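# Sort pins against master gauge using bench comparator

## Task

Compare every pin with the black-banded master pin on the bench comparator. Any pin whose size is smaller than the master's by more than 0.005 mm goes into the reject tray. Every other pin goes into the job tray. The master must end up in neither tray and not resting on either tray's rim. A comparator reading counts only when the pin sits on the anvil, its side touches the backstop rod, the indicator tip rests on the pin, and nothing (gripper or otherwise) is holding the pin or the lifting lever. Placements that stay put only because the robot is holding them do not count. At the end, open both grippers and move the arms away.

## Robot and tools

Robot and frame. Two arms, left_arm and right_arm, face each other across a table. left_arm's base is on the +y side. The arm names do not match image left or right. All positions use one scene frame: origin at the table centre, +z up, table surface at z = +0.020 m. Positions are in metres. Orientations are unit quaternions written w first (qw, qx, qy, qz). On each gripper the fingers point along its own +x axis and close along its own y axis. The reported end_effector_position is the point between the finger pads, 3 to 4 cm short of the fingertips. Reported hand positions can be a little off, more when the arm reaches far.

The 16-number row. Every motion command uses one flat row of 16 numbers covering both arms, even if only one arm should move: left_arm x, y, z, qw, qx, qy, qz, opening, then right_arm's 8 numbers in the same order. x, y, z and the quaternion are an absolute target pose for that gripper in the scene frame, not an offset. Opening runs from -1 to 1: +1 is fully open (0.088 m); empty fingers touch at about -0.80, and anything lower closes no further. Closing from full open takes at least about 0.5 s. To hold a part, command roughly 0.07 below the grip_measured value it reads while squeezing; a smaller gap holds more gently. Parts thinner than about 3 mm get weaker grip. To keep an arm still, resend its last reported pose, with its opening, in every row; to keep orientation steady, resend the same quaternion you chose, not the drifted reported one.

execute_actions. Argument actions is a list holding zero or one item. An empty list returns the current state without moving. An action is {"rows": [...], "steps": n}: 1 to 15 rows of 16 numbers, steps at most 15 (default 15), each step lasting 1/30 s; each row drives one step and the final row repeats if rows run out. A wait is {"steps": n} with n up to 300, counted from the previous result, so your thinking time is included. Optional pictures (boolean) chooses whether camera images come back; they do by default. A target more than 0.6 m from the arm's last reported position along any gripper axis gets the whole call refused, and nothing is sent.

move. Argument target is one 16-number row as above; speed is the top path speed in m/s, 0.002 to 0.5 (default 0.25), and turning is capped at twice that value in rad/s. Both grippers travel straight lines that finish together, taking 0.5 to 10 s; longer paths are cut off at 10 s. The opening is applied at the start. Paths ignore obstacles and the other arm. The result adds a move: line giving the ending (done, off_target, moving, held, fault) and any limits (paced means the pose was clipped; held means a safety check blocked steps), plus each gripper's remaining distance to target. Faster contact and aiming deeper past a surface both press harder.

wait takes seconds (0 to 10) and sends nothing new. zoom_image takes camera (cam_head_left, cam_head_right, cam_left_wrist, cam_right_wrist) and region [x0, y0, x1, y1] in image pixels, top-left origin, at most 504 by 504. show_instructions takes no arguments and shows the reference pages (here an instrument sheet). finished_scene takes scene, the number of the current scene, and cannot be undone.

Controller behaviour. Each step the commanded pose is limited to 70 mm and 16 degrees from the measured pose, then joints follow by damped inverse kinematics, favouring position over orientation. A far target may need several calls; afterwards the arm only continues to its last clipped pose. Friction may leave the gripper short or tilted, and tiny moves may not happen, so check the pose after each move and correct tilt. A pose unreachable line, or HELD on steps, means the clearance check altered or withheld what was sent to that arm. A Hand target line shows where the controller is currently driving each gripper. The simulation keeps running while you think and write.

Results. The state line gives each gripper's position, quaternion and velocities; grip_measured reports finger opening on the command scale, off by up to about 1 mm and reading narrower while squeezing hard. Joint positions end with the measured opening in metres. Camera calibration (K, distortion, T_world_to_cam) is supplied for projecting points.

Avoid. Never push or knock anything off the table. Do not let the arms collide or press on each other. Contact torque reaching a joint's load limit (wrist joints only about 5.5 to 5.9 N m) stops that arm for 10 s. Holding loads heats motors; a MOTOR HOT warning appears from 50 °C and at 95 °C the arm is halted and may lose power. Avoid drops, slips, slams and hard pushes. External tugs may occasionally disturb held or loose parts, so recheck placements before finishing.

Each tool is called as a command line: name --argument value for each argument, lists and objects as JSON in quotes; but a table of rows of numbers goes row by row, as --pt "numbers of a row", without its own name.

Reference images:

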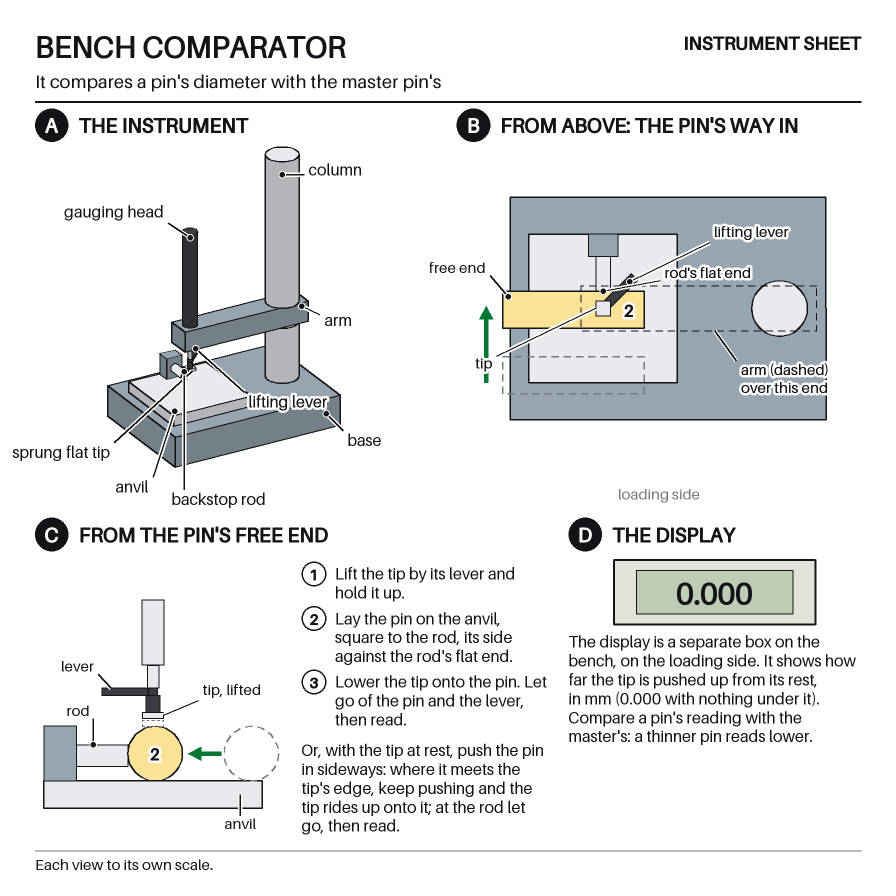

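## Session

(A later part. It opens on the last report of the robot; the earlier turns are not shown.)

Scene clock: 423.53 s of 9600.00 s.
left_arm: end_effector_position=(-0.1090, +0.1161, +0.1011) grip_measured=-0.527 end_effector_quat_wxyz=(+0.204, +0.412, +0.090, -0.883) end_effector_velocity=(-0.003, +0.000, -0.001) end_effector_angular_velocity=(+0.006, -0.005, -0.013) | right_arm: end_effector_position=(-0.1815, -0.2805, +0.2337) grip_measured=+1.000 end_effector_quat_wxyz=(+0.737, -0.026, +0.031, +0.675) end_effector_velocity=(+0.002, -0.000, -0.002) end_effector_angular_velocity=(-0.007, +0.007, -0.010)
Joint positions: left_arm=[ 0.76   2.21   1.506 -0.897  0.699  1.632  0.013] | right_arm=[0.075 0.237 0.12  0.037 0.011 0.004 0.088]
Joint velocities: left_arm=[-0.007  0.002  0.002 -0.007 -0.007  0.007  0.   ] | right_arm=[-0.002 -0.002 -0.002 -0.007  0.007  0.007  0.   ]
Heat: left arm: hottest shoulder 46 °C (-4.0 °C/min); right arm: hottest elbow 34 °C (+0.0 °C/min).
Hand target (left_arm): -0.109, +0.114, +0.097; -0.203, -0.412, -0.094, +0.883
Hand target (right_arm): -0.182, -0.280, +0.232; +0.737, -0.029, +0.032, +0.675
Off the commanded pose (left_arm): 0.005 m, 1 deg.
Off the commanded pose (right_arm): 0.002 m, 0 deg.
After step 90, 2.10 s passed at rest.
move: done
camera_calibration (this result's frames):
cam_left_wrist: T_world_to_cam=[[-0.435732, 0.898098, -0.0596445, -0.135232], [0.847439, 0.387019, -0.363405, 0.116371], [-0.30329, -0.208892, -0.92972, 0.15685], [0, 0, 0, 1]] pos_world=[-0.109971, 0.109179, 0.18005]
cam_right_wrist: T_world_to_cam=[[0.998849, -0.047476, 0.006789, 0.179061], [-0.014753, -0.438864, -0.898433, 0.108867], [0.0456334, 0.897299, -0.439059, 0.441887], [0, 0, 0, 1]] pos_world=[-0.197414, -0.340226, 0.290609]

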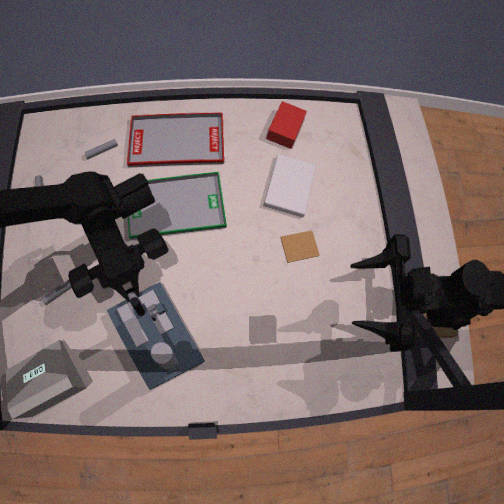

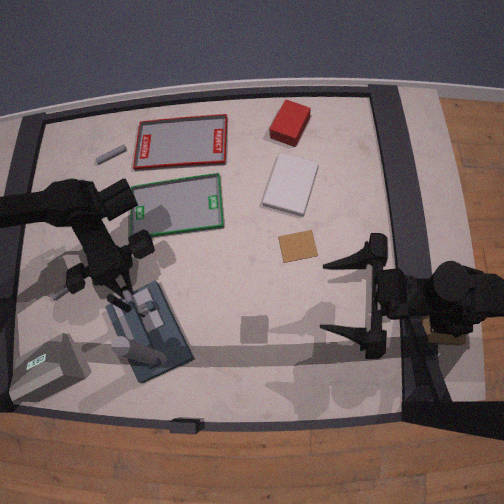

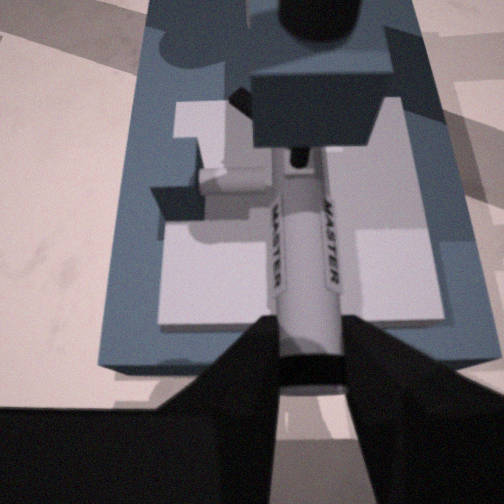

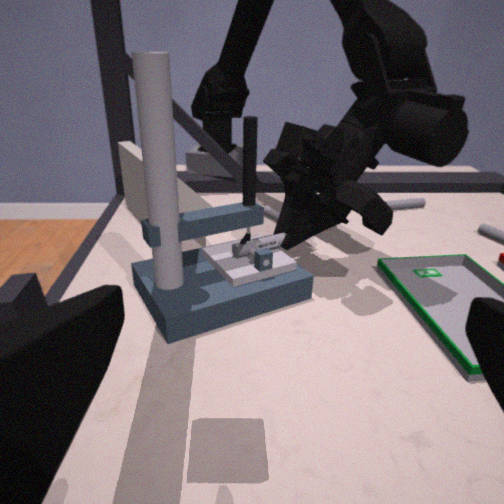

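move --target '[-0.1076,0.1113,0.0965, 0.2024,0.4120,0.0944,-0.8835, -0.61, -0.1818,-0.2804,0.232, 0.7366,-0.0295,0.0322,0.675, 1.0]' --speed 0.004

zoom_image --camera "cam_left_wrist" --region '[160, 100, 400, 340]'

Scene clock: 430.57 s of 9600.00 s.
left_arm: end_effector_position=(-0.1081, +0.1139, +0.1012) grip_measured=-0.527 end_effector_quat_wxyz=(+0.204, +0.412, +0.091, -0.884) end_effector_velocity=(+0.001, -0.002, +0.001) end_effector_angular_velocity=(-0.003, -0.010, +0.003) | right_arm: end_effector_position=(-0.1815, -0.2805, +0.2337) grip_measured=+1.000 end_effector_quat_wxyz=(+0.737, -0.026, +0.031, +0.675) end_effector_velocity=(-0.003, -0.000, -0.001) end_effector_angular_velocity=(-0.002, +0.009, +0.019)
Joint positions: left_arm=[ 0.76   2.22   1.523 -0.906  0.699  1.632  0.013] | right_arm=[0.075 0.237 0.12  0.037 0.011 0.004 0.088]
Joint velocities: left_arm=[-0.002 -0.002  0.002  0.007 -0.007 -0.007  0.   ] | right_arm=[-0.002 -0.007 -0.002 -0.007 -0.022  0.007  0.   ]
Heat: left arm: hottest shoulder 46 °C (-5.0 °C/min); right arm: hottest elbow 35 °C (+1.0 °C/min).
Hand target (left_arm): -0.108, +0.111, +0.097; -0.202, -0.412, -0.094, +0.883
Hand target (right_arm): -0.182, -0.280, +0.232; +0.737, -0.029, +0.032, +0.675
Off the commanded pose (left_arm): 0.005 m, 0 deg.
Off the commanded pose (right_arm): 0.002 m, 0 deg.
After step 90, 2.13 s passed at rest.
move: done
camera_calibration (this result's frames):
cam_left_wrist: T_world_to_cam=[[-0.435453, 0.898382, -0.0573619, -0.133134], [0.84719, 0.387428, -0.36355, 0.116325], [-0.304383, -0.206906, -0.929807, 0.156417], [0, 0, 0, 1]] pos_world=[-0.108912, 0.106902, 0.18009]
cam_right_wrist: T_world_to_cam=[[0.998849, -0.047476, 0.006789, 0.179061], [-0.014753, -0.438864, -0.898433, 0.108867], [0.0456334, 0.897299, -0.439059, 0.441887], [0, 0, 0, 1]] pos_world=[-0.197414, -0.340226, 0.290609]

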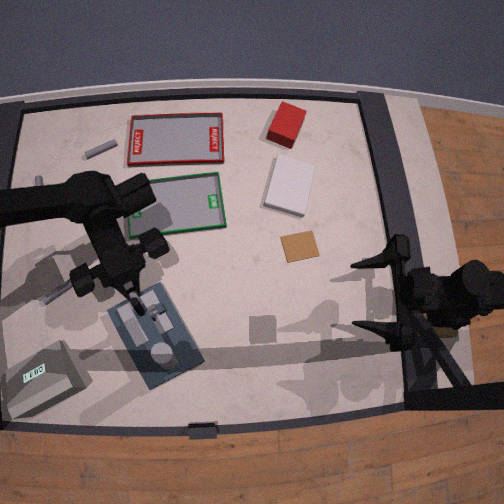

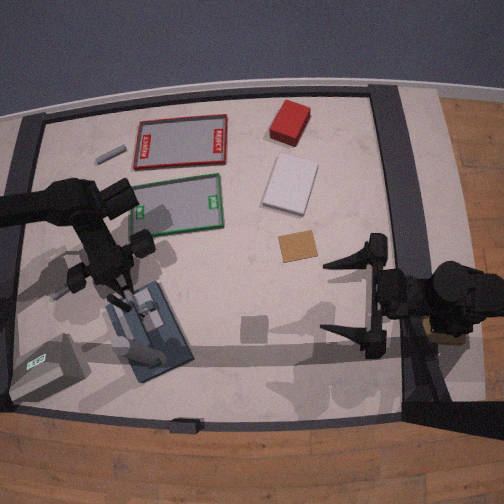

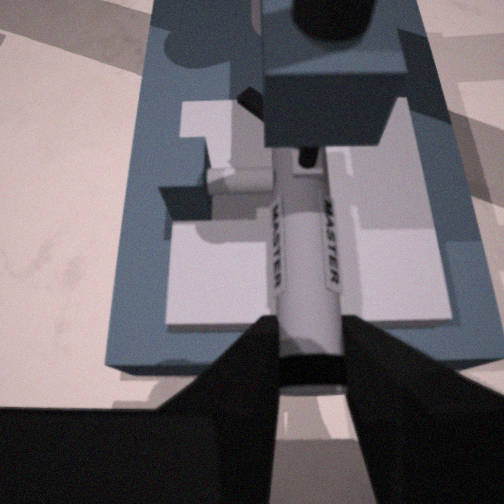

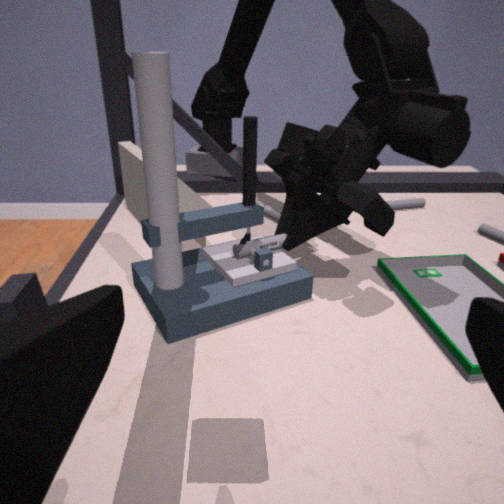

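Region (160, 100, 400, 340) of cam_left_wrist's 504x504 image, scaled by 2.100, with more detail than that image has.

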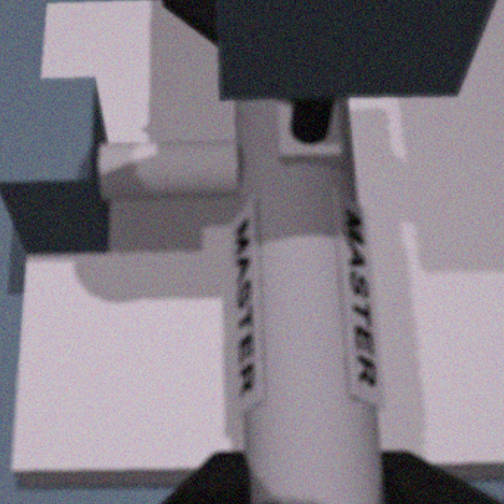

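move --target '[-0.1078,0.1130,0.1000, 0.2024,0.4120,0.0944,-0.8835, -0.25, -0.1818,-0.2804,0.232, 0.7366,-0.0295,0.0322,0.675, 1.0]' --speed 0.004

zoom_image --camera "cam_head_left" --region '[0, 340, 80, 410]'

zoom_image --camera "cam_left_wrist" --region '[160, 100, 400, 340]'

Scene clock: 438.67 s of 9600.00 s.
left_arm: end_effector_position=(-0.1085, +0.1144, +0.1013) grip_measured=-0.252 end_effector_quat_wxyz=(+0.203, +0.412, +0.092, -0.884) end_effector_velocity=(-0.002, +0.001, +0.003) end_effector_angular_velocity=(+0.003, +0.010, +0.003) | right_arm: end_effector_position=(-0.1815, -0.2805, +0.2337) grip_measured=+1.000 end_effector_quat_wxyz=(+0.737, -0.026, +0.031, +0.675) end_effector_velocity=(-0.002, +0.000, +0.001) end_effector_angular_velocity=(+0.007, -0.007, +0.010)
Joint positions: left_arm=[ 0.759  2.22   1.523 -0.91   0.699  1.632  0.027] | right_arm=[0.075 0.237 0.12  0.037 0.011 0.004 0.088]
Joint velocities: left_arm=[-0.002 -0.007 -0.002 -0.007  0.007 -0.007 -0.   ] | right_arm=[ 0.002 -0.002 -0.002  0.007 -0.007 -0.007  0.   ]
Heat: left arm: hottest shoulder 46 °C (-5.1 °C/min); right arm: hottest elbow 35 °C (+1.0 °C/min).
Hand target (left_arm): -0.108, +0.113, +0.100; -0.202, -0.412, -0.094, +0.883
Hand target (right_arm): -0.182, -0.280, +0.232; +0.737, -0.029, +0.032, +0.675
Off the commanded pose (left_arm): 0.002 m, 0 deg.
Off the commanded pose (right_arm): 0.002 m, 0 deg.
After step 90, 3.93 s passed at rest.
move: done
camera_calibration (this result's frames):
cam_left_wrist: T_world_to_cam=[[-0.435202, 0.898716, -0.0539375, -0.134099], [0.846743, 0.388202, -0.363764, 0.116429], [-0.305982, -0.203982, -0.929928, 0.155988], [0, 0, 0, 1]] pos_world=[-0.109216, 0.107138, 0.180178]
cam_right_wrist: T_world_to_cam=[[0.998849, -0.047476, 0.006789, 0.179061], [-0.014753, -0.438864, -0.898433, 0.108867], [0.0456334, 0.897299, -0.439059, 0.441887], [0, 0, 0, 1]] pos_world=[-0.197414, -0.340226, 0.290609]

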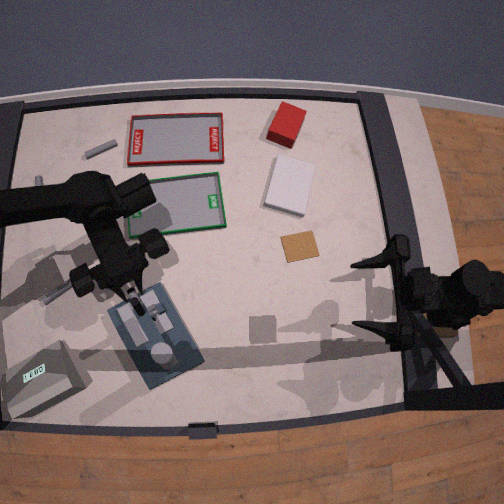

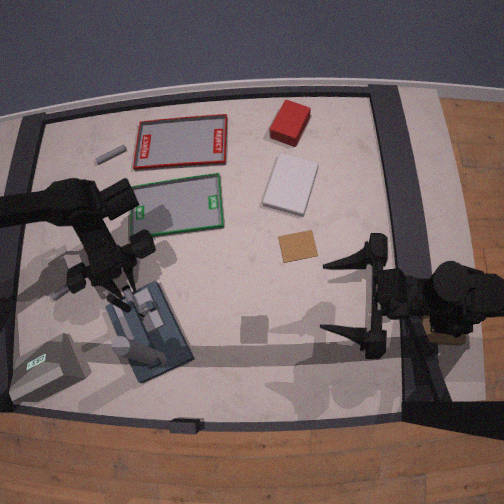

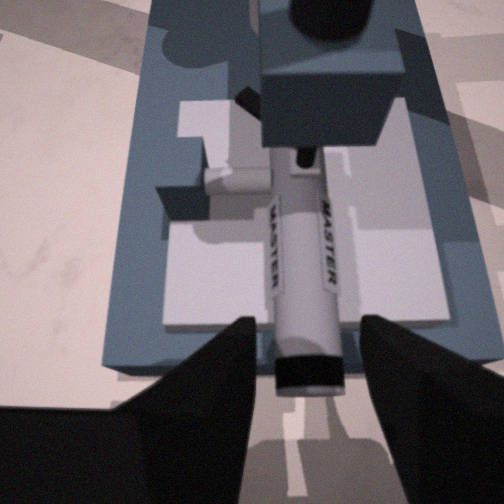

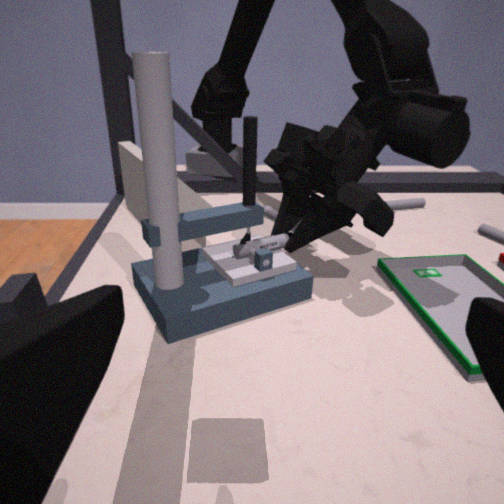

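Region (0, 340, 80, 410) of cam_head_left's 504x504 image, scaled by 6.300, with more detail than that image has; it fills the top 441 rows of this view, and the rest is white.

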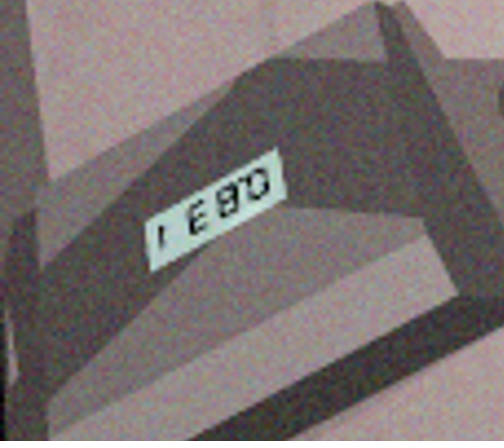

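Region (160, 100, 400, 340) of cam_left_wrist's 504x504 image, scaled by 2.100, with more detail than that image has.

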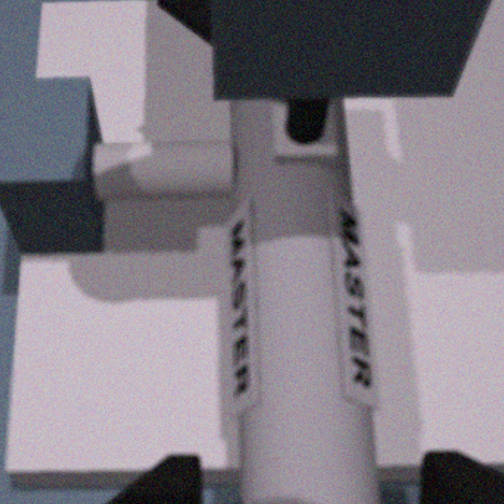

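zoom_image --camera "cam_head_left" --region '[16, 358, 52, 388]'

zoom_image --camera "cam_head_right" --region '[18, 346, 54, 376]'

Region (16, 358, 52, 388) of cam_head_left's 504x504 image, scaled by 14.000, with more detail than that image has.

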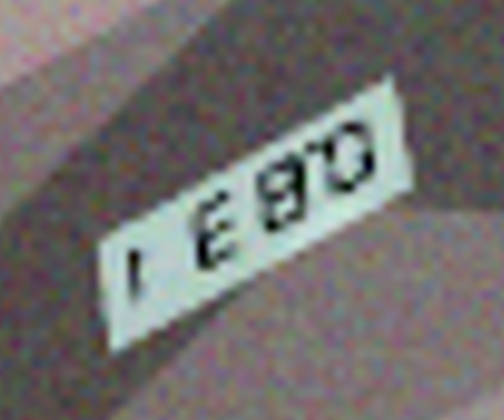

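Region (18, 346, 54, 376) of cam_head_right's 504x504 image, scaled by 14.000, with more detail than that image has.

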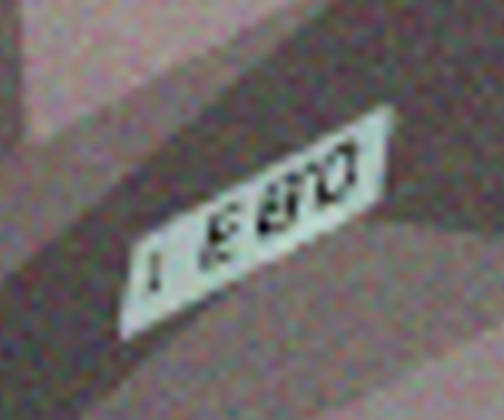

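move --target '[-0.1078,0.1130,0.1000, 0.2024,0.4120,0.0944,-0.8835, -0.61, -0.1818,-0.2804,0.232, 0.7366,-0.0295,0.0322,0.675, 1.0]' --speed 0.01

move --target '[-0.1195,0.1373,0.1010, 0.2024,0.4120,0.0944,-0.8835, -0.61, -0.1818,-0.2804,0.232, 0.7366,-0.0295,0.0322,0.675, 1.0]' --speed 0.015

Scene clock: 464.27 s of 9600.00 s.
left_arm: end_effector_position=(-0.1085, +0.1144, +0.1014) grip_measured=-0.531 end_effector_quat_wxyz=(+0.203, +0.412, +0.092, -0.884) end_effector_velocity=(+0.000, -0.001, -0.000) end_effector_angular_velocity=(+0.001, -0.008, +0.003) | right_arm: end_effector_position=(-0.1815, -0.2805, +0.2337) grip_measured=+1.000 end_effector_quat_wxyz=(+0.737, -0.026, +0.031, +0.675) end_effector_velocity=(-0.002, +0.000, +0.001) end_effector_angular_velocity=(+0.007, -0.006, +0.015)
Joint positions: left_arm=[ 0.759  2.22   1.523 -0.91   0.699  1.632  0.013] | right_arm=[0.075 0.237 0.12  0.037 0.011 0.004 0.088]
Joint velocities: left_arm=[-0.002 -0.002 -0.002  0.007 -0.007 -0.007 -0.   ] | right_arm=[-0.007 -0.002 -0.002  0.007 -0.022 -0.007  0.   ]
Heat: left arm: hottest shoulder 47 °C (-2.0 °C/min); right arm: hottest elbow 35 °C (+1.0 °C/min).
Hand target (left_arm): -0.108, +0.113, +0.100; -0.202, -0.412, -0.094, +0.883
Hand target (right_arm): -0.182, -0.280, +0.232; +0.737, -0.029, +0.032, +0.675
Off the commanded pose (left_arm): 0.002 m, 0 deg.
Off the commanded pose (right_arm): 0.002 m, 0 deg.
After step 90, 21.90 s passed at rest.
move: done
camera_calibration (this result's frames):
cam_left_wrist: T_world_to_cam=[[-0.435202, 0.898716, -0.0539375, -0.134052], [0.846743, 0.388202, -0.363764, 0.116458], [-0.305982, -0.203982, -0.929928, 0.156067], [0, 0, 0, 1]] pos_world=[-0.109196, 0.107101, 0.180264]
cam_right_wrist: T_world_to_cam=[[0.998849, -0.047476, 0.006789, 0.179061], [-0.014753, -0.438864, -0.898433, 0.108867], [0.0456334, 0.897299, -0.439059, 0.441887], [0, 0, 0, 1]] pos_world=[-0.197414, -0.340226, 0.290609]

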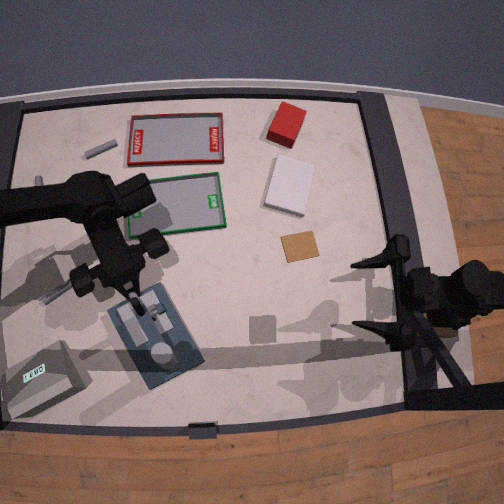

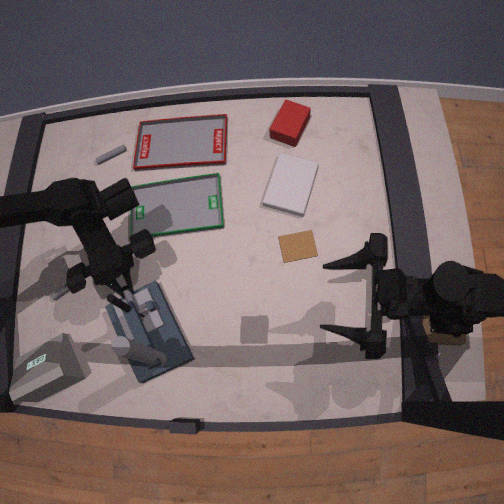

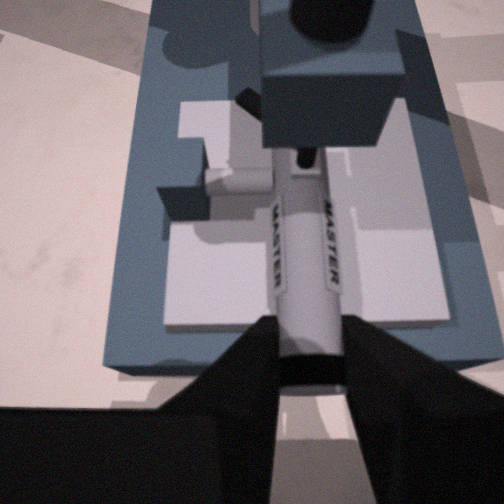

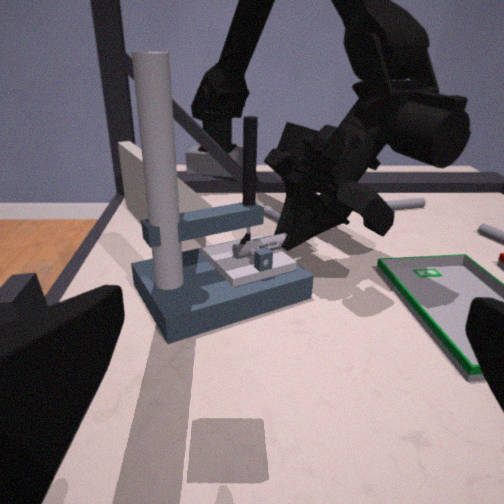

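Scene clock: 466.20 s of 9600.00 s.
left_arm: end_effector_position=(-0.1191, +0.1340, +0.1003) grip_measured=-0.531 end_effector_quat_wxyz=(+0.202, +0.411, +0.094, -0.884) end_effector_velocity=(-0.001, +0.006, -0.001) end_effector_angular_velocity=(+0.025, -0.011, +0.002) | right_arm: end_effector_position=(-0.1815, -0.2805, +0.2337) grip_measured=+1.000 end_effector_quat_wxyz=(+0.737, -0.026, +0.031, +0.675) end_effector_velocity=(-0.001, -0.000, -0.002) end_effector_angular_velocity=(-0.007, +0.008, +0.004)
Joint positions: left_arm=[ 0.759  2.149  1.399 -0.861  0.699  1.632  0.013] | right_arm=[0.075 0.237 0.12  0.037 0.011 0.004 0.088]
Joint velocities: left_arm=[-0.002 -0.012 -0.017 -0.007 -0.022 -0.007 -0.   ] | right_arm=[-0.002 -0.002 -0.002 -0.007 -0.007  0.007  0.   ]
Heat: left arm: hottest shoulder 47 °C (-2.0 °C/min); right arm: hottest elbow 35 °C (+1.0 °C/min).
Hand target (left_arm): -0.120, +0.137, +0.101; -0.202, -0.412, -0.094, +0.883
Hand target (right_arm): -0.182, -0.280, +0.232; +0.737, -0.029, +0.032, +0.675
Off the commanded pose (left_arm): 0.003 m, 0 deg.
Off the commanded pose (right_arm): 0.002 m, 0 deg.
move: done
camera_calibration (this result's frames):
cam_left_wrist: T_world_to_cam=[[-0.435296, 0.89889, -0.0501318, -0.156739], [0.846083, 0.389423, -0.363997, 0.117205], [-0.307671, -0.200862, -0.93005, 0.155165], [0, 0, 0, 1]] pos_world=[-0.119653, 0.126416, 0.179116]
cam_right_wrist: T_world_to_cam=[[0.998849, -0.047476, 0.006789, 0.179061], [-0.014753, -0.438864, -0.898433, 0.108867], [0.0456334, 0.897299, -0.439059, 0.441887], [0, 0, 0, 1]] pos_world=[-0.197414, -0.340226, 0.290609]

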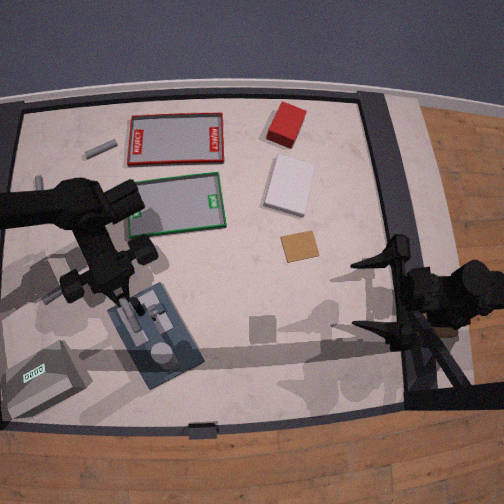

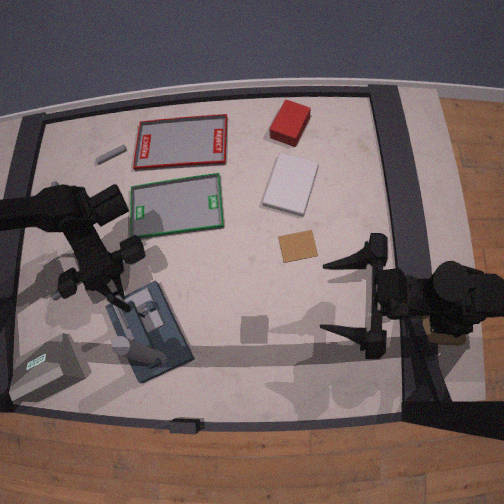

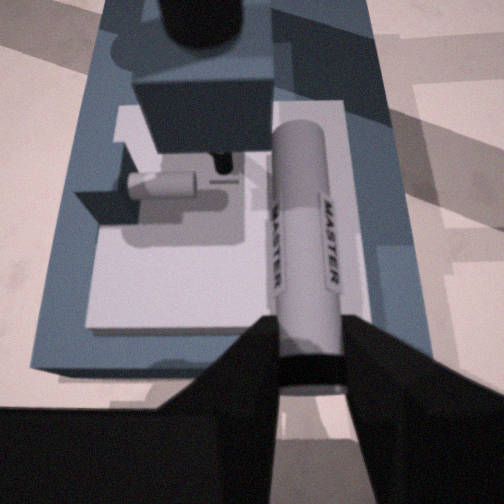

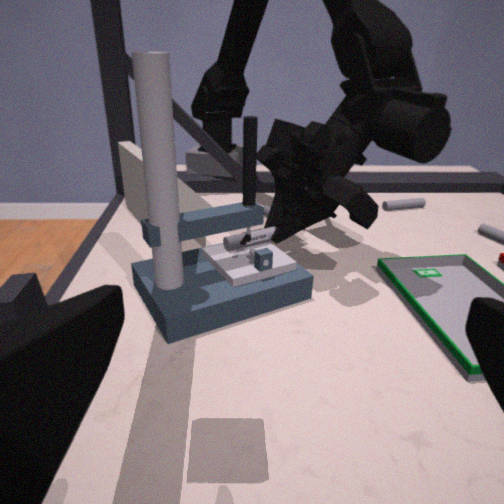

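move --target '[-0.03,0.195,0.122, 0.2024,0.4120,0.0944,-0.8835, -0.61, -0.1818,-0.2804,0.232, 0.7366,-0.0295,0.0322,0.675, 1.0]' --speed 0.08

move --target '[0.0115,0.2244,0.062, 0.2024,0.4120,0.0944,-0.8835, -0.61, -0.1818,-0.2804,0.232, 0.7366,-0.0295,0.0322,0.675, 1.0]' --speed 0.05

Scene clock: 472.03 s of 9600.00 s.
left_arm: end_effector_position=(-0.0322, +0.1968, +0.1238) grip_measured=-0.531 end_effector_quat_wxyz=(+0.203, +0.414, +0.095, -0.883) end_effector_velocity=(-0.000, +0.000, -0.001) end_effector_angular_velocity=(+0.006, -0.002, -0.010) | right_arm: end_effector_position=(-0.1815, -0.2805, +0.2337) grip_measured=+1.000 end_effector_quat_wxyz=(+0.737, -0.026, +0.031, +0.675) end_effector_velocity=(+0.001, -0.001, -0.003) end_effector_angular_velocity=(-0.018, -0.005, +0.001)
Joint positions: left_arm=[ 1.039  2.165  1.522 -1.187  0.652  1.984  0.013] | right_arm=[0.075 0.237 0.12  0.037 0.011 0.004 0.088]
Joint velocities: left_arm=[-0.002  0.007  0.007 -0.007 -0.007  0.007 -0.   ] | right_arm=[-0.007 -0.002  0.002 -0.022 -0.007 -0.007  0.   ]
Heat: left arm: hottest shoulder 48 °C (+0.0 °C/min); right arm: hottest elbow 35 °C (+1.0 °C/min).
Hand target (left_arm): -0.030, +0.196, +0.122; -0.202, -0.412, -0.095, +0.884
Hand target (right_arm): -0.182, -0.280, +0.232; +0.737, -0.029, +0.032, +0.675
Off the commanded pose (left_arm): 0.003 m, 0 deg.
Off the commanded pose (right_arm): 0.002 m, 0 deg.
After step 90, 1.10 s passed at rest.
move: done
camera_calibration (this result's frames):
cam_left_wrist: T_world_to_cam=[[-0.437263, 0.897913, -0.0505422, -0.174035], [0.847013, 0.392284, -0.358723, 0.0265883], [-0.302275, -0.199666, -0.932075, 0.216567], [0, 0, 0, 1]] pos_world=[-0.0331568, 0.189079, 0.202599]
cam_right_wrist: T_world_to_cam=[[0.998849, -0.047476, 0.006789, 0.179061], [-0.014753, -0.438864, -0.898433, 0.108867], [0.0456334, 0.897299, -0.439059, 0.441887], [0, 0, 0, 1]] pos_world=[-0.197414, -0.340226, 0.290609]

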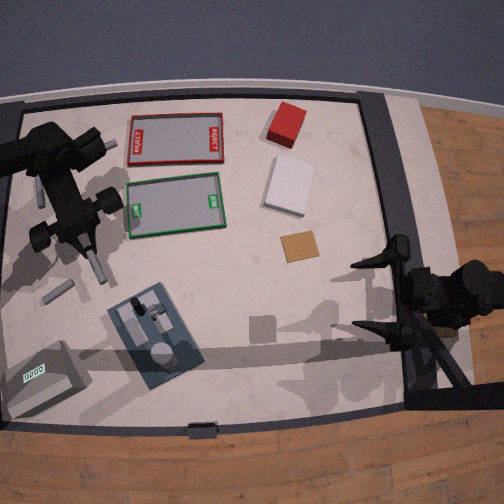

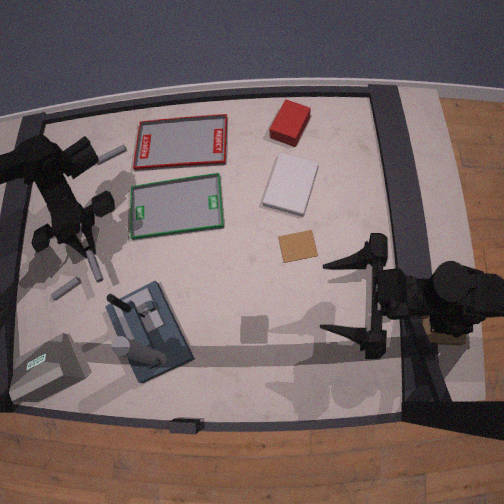

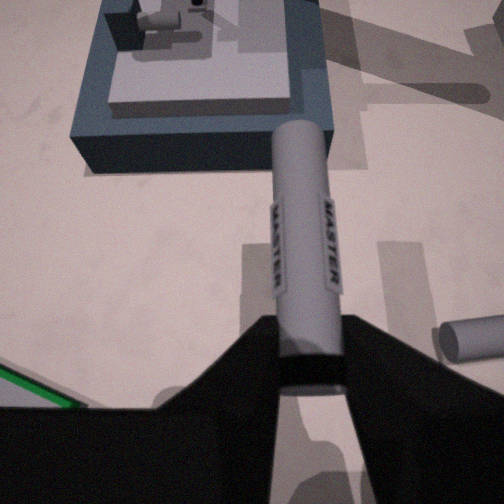

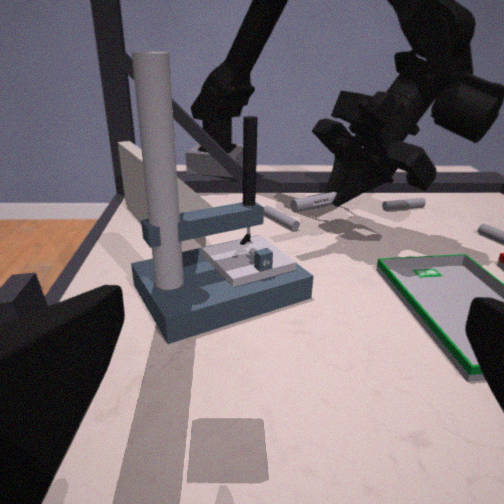

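Scene clock: 473.97 s of 9600.00 s.
left_arm: end_effector_position=(+0.0094, +0.2254, +0.0651) grip_measured=-0.531 end_effector_quat_wxyz=(+0.202, +0.412, +0.096, -0.883) end_effector_velocity=(+0.001, -0.000, +0.002) end_effector_angular_velocity=(+0.008, -0.004, +0.001) | right_arm: end_effector_position=(-0.1815, -0.2805, +0.2337) grip_measured=+1.000 end_effector_quat_wxyz=(+0.737, -0.026, +0.031, +0.675) end_effector_velocity=(-0.001, -0.000, -0.005) end_effector_angular_velocity=(-0.023, -0.005, +0.005)
Joint positions: left_arm=[ 1.166  2.336  1.548 -1.136  0.614  2.134  0.013] | right_arm=[0.075 0.237 0.12  0.037 0.011 0.004 0.088]
Joint velocities: left_arm=[-0.002 -0.002  0.007 -0.007 -0.007 -0.007 -0.   ] | right_arm=[-0.002 -0.002 -0.002 -0.022 -0.007 -0.007  0.   ]
Heat: left arm: hottest shoulder 48 °C (+1.0 °C/min); right arm: hottest elbow 35 °C (+1.0 °C/min).
Hand target (left_arm): +0.012, +0.224, +0.062; -0.202, -0.412, -0.095, +0.883
Hand target (right_arm): -0.182, -0.280, +0.232; +0.737, -0.029, +0.032, +0.675
Off the commanded pose (left_arm): 0.004 m, 0 deg.
Off the commanded pose (right_arm): 0.002 m, 0 deg.
move: done
camera_calibration (this result's frames):
cam_left_wrist: T_world_to_cam=[[-0.436765, 0.898354, -0.0468685, -0.184848], [0.846176, 0.392597, -0.360352, -0.0408326], [-0.305323, -0.197048, -0.931638, 0.17958], [0, 0, 0, 1]] pos_world=[0.00864631, 0.217476, 0.143926]
cam_right_wrist: T_world_to_cam=[[0.998849, -0.047476, 0.006789, 0.179061], [-0.014753, -0.438864, -0.898433, 0.108867], [0.0456334, 0.897299, -0.439059, 0.441887], [0, 0, 0, 1]] pos_world=[-0.197414, -0.340226, 0.290609]

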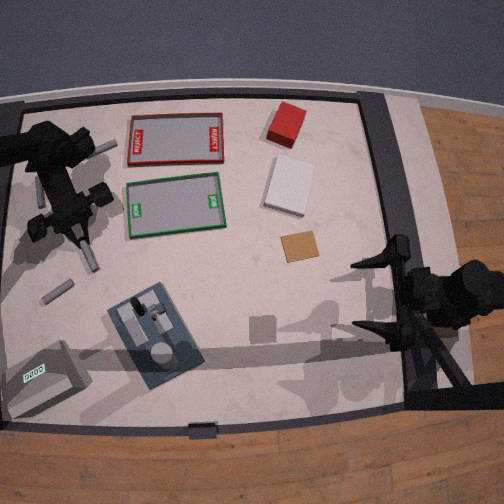

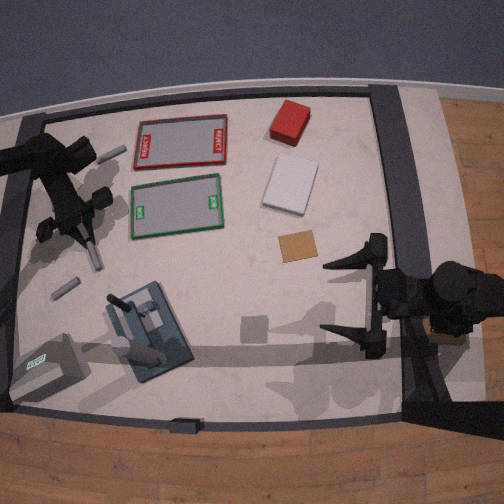

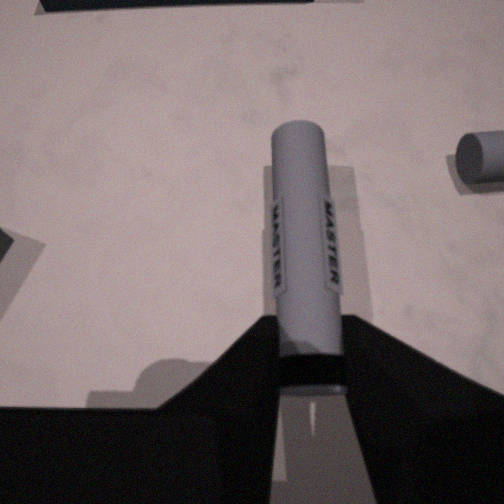

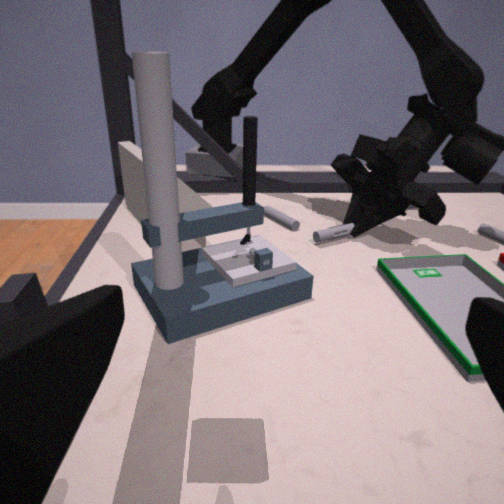

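move --target '[0.0115,0.2244,0.0535, 0.2024,0.4120,0.0944,-0.8835, -0.61, -0.1818,-0.2804,0.232, 0.7366,-0.0295,0.0322,0.675, 1.0]' --speed 0.012

Scene clock: 477.00 s of 9600.00 s.
left_arm: end_effector_position=(+0.0115, +0.2237, +0.0596) grip_measured=-0.531 end_effector_quat_wxyz=(+0.203, +0.416, +0.092, -0.882) end_effector_velocity=(-0.002, +0.001, +0.000) end_effector_angular_velocity=(+0.014, +0.004, +0.001) | right_arm: end_effector_position=(-0.1815, -0.2805, +0.2337) grip_measured=+1.000 end_effector_quat_wxyz=(+0.737, -0.026, +0.031, +0.675) end_effector_velocity=(-0.003, +0.000, +0.001) end_effector_angular_velocity=(+0.006, -0.021, +0.021)
Joint positions: left_arm=[ 1.166  2.348  1.549 -1.113  0.614  2.135  0.013] | right_arm=[0.075 0.237 0.12  0.037 0.011 0.004 0.088]
Joint velocities: left_arm=[-0.002 -0.002 -0.002 -0.007 -0.007 -0.007  0.   ] | right_arm=[-0.002 -0.002 -0.002  0.007 -0.022 -0.022  0.   ]
Heat: left arm: hottest shoulder 48 °C (+1.0 °C/min); right arm: hottest elbow 35 °C (+1.0 °C/min).
Hand target (left_arm): +0.012, +0.224, +0.054; -0.202, -0.412, -0.094, +0.883
Hand target (right_arm): -0.182, -0.280, +0.232; +0.737, -0.029, +0.032, +0.675
Off the commanded pose (left_arm): 0.006 m, 1 deg.
Off the commanded pose (right_arm): 0.002 m, 0 deg.
move: done
camera_calibration (this result's frames):
cam_left_wrist: T_world_to_cam=[[-0.435792, 0.898243, -0.0569591, -0.182036], [0.849484, 0.389572, -0.355823, -0.0436126], [-0.297426, -0.203451, -0.932816, 0.176145], [0, 0, 0, 1]] pos_world=[0.0101083, 0.21634, 0.138424]
cam_right_wrist: T_world_to_cam=[[0.998849, -0.047476, 0.006789, 0.179061], [-0.014753, -0.438864, -0.898433, 0.108867], [0.0456334, 0.897299, -0.439059, 0.441887], [0, 0, 0, 1]] pos_world=[-0.197414, -0.340226, 0.290609]

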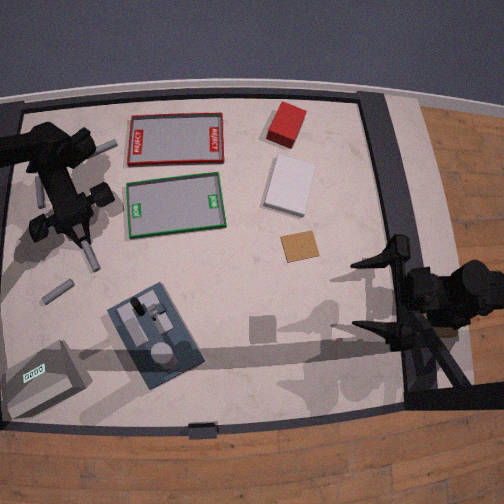

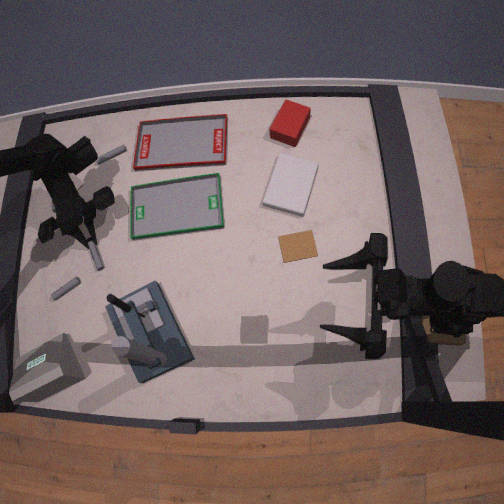

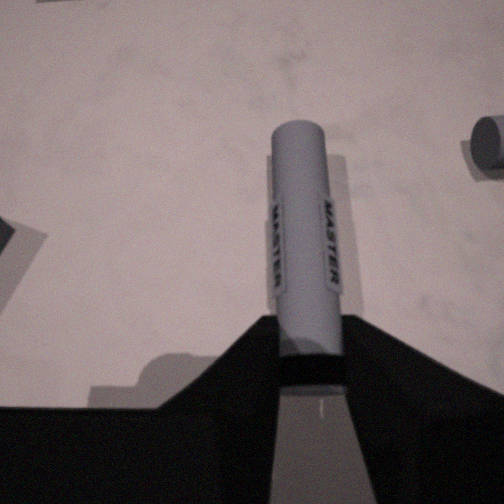

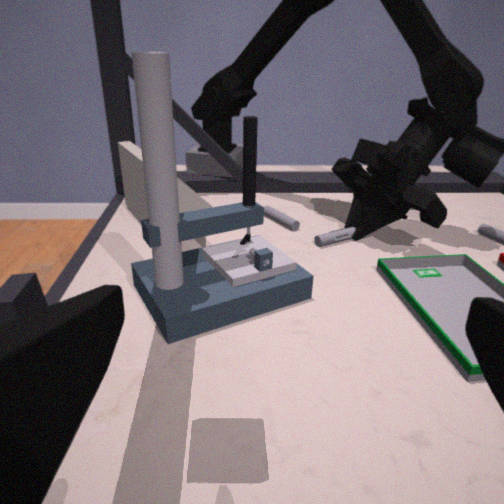

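move --target '[0.0115,0.2244,0.056, 0.2024,0.4120,0.0944,-0.8835, -0.10, -0.1818,-0.2804,0.232, 0.7366,-0.0295,0.0322,0.675, 1.0]' --speed 0.012

move --target '[0.0115,0.2244,0.125, 0.2024,0.4120,0.0944,-0.8835, -0.10, -0.1818,-0.2804,0.232, 0.7366,-0.0295,0.0322,0.675, 1.0]' --speed 0.08

Scene clock: 480.33 s of 9600.00 s.
left_arm: end_effector_position=(+0.0116, +0.2236, +0.0595) grip_measured=-0.103 end_effector_quat_wxyz=(+0.204, +0.416, +0.092, -0.882) end_effector_velocity=(-0.003, +0.000, +0.003) end_effector_angular_velocity=(+0.018, +0.024, +0.017) | right_arm: end_effector_position=(-0.1815, -0.2805, +0.2337) grip_measured=+1.000 end_effector_quat_wxyz=(+0.737, -0.026, +0.031, +0.675) end_effector_velocity=(-0.005, +0.000, +0.001) end_effector_angular_velocity=(+0.009, +0.024, +0.032)
Joint positions: left_arm=[ 1.166  2.348  1.549 -1.112  0.614  2.135  0.034] | right_arm=[0.075 0.237 0.12  0.037 0.011 0.004 0.088]
Joint velocities: left_arm=[-0.002 -0.002  0.002 -0.022  0.007 -0.022  0.001] | right_arm=[-0.002 -0.002 -0.002  0.007 -0.037  0.022  0.   ]
Heat: left arm: hottest shoulder 47 °C (+0.0 °C/min); right arm: hottest elbow 35 °C (+1.0 °C/min).
Hand target (left_arm): +0.011, +0.224, +0.056; -0.202, -0.412, -0.094, +0.883
Hand target (right_arm): -0.182, -0.280, +0.232; +0.737, -0.029, +0.032, +0.675
Off the commanded pose (left_arm): 0.004 m, 1 deg.
Off the commanded pose (right_arm): 0.002 m, 0 deg.
move: done
camera_calibration (this result's frames):
cam_left_wrist: T_world_to_cam=[[-0.435758, 0.898216, -0.0576447, -0.181869], [0.849697, 0.389404, -0.355499, -0.0436724], [-0.296868, -0.203892, -0.932897, 0.176211], [0, 0, 0, 1]] pos_world=[0.0101687, 0.216292, 0.138378]
cam_right_wrist: T_world_to_cam=[[0.998849, -0.047476, 0.006789, 0.179061], [-0.014753, -0.438864, -0.898433, 0.108867], [0.0456334, 0.897299, -0.439059, 0.441887], [0, 0, 0, 1]] pos_world=[-0.197414, -0.340226, 0.290609]

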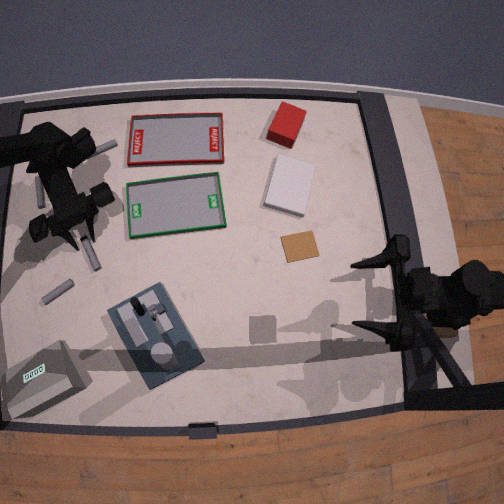

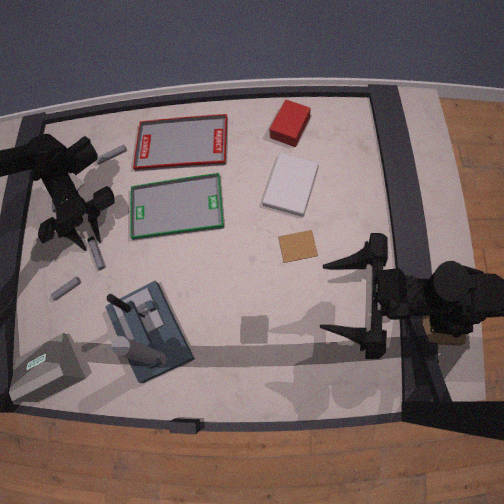

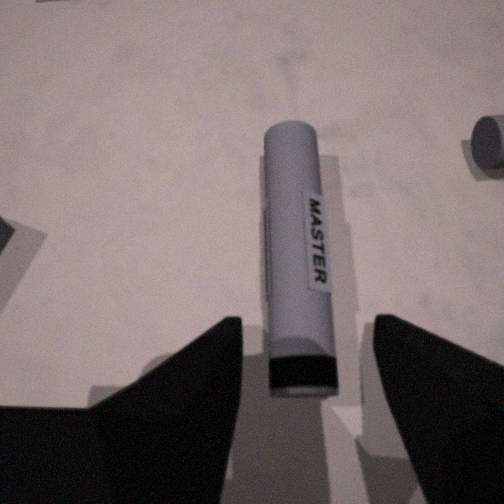

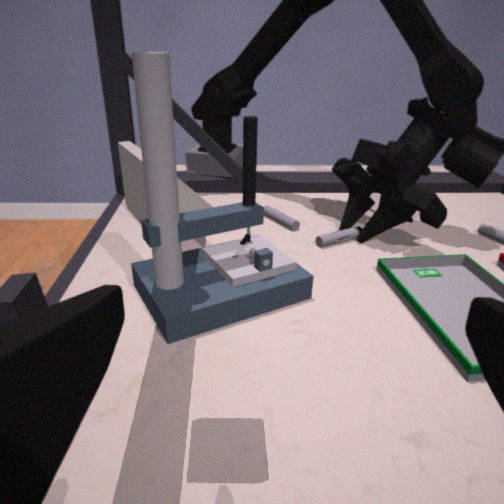

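Scene clock: 481.53 s of 9600.00 s.
left_arm: end_effector_position=(+0.0084, +0.2262, +0.1194) grip_measured=-0.102 end_effector_quat_wxyz=(+0.199, +0.408, +0.102, -0.885) end_effector_velocity=(-0.003, +0.005, +0.001) end_effector_angular_velocity=(+0.018, +0.015, -0.006) | right_arm: end_effector_position=(-0.1815, -0.2805, +0.2337) grip_measured=+1.000 end_effector_quat_wxyz=(+0.737, -0.026, +0.031, +0.675) end_effector_velocity=(-0.004, -0.000, +0.000) end_effector_angular_velocity=(-0.003, -0.005, +0.025)
Joint positions: left_arm=[ 1.166  2.249  1.63  -1.321  0.614  2.135  0.034] | right_arm=[0.075 0.237 0.12  0.037 0.011 0.004 0.088]
Joint velocities: left_arm=[ 0.002 -0.002 -0.007 -0.022 -0.007  0.007  0.   ] | right_arm=[ 0.002 -0.002  0.002 -0.007 -0.022 -0.007  0.   ]
Heat: left arm: hottest shoulder 48 °C (+1.0 °C/min); right arm: hottest elbow 35 °C (+1.0 °C/min).
Hand target (left_arm): +0.011, +0.225, +0.125; -0.202, -0.412, -0.094, +0.883
Hand target (right_arm): -0.182, -0.280, +0.232; +0.737, -0.029, +0.032, +0.675
Off the commanded pose (left_arm): 0.007 m, 1 deg.
Off the commanded pose (right_arm): 0.002 m, 0 deg.
move: done
camera_calibration (this result's frames):
cam_left_wrist: T_world_to_cam=[[-0.436763, 0.89901, -0.0319149, -0.185364], [0.841578, 0.395814, -0.367528, -0.0205855], [-0.317779, -0.187382, -0.929465, 0.227643], [0, 0, 0, 1]] pos_world=[0.00870417, 0.217448, 0.198104]
cam_right_wrist: T_world_to_cam=[[0.998849, -0.047476, 0.006789, 0.179061], [-0.014753, -0.438864, -0.898433, 0.108867], [0.0456334, 0.897299, -0.439059, 0.441887], [0, 0, 0, 1]] pos_world=[-0.197414, -0.340226, 0.290609]

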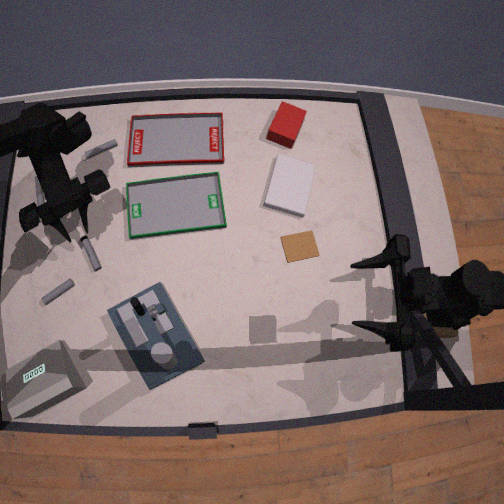

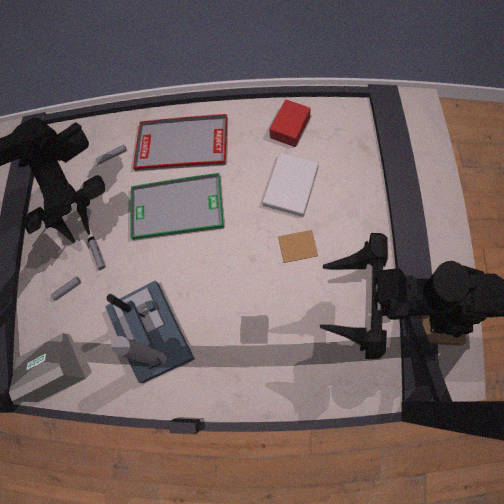

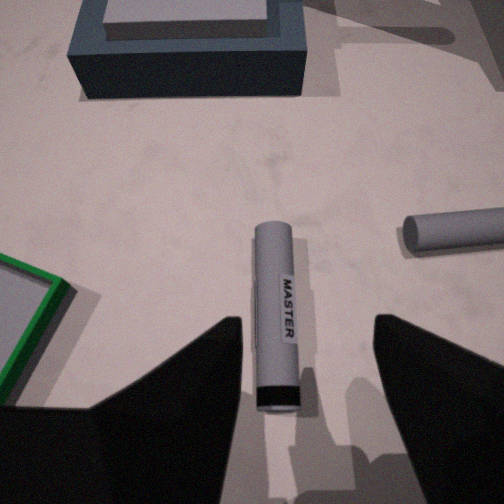

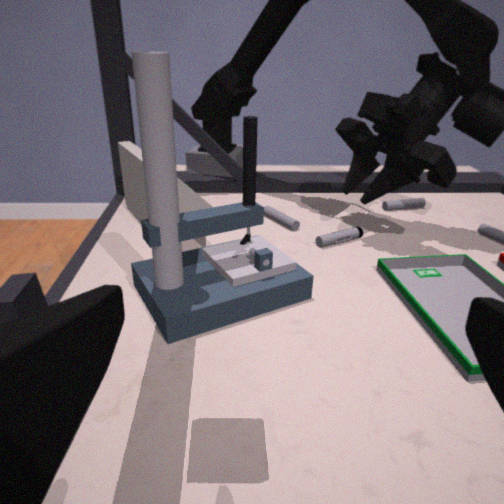

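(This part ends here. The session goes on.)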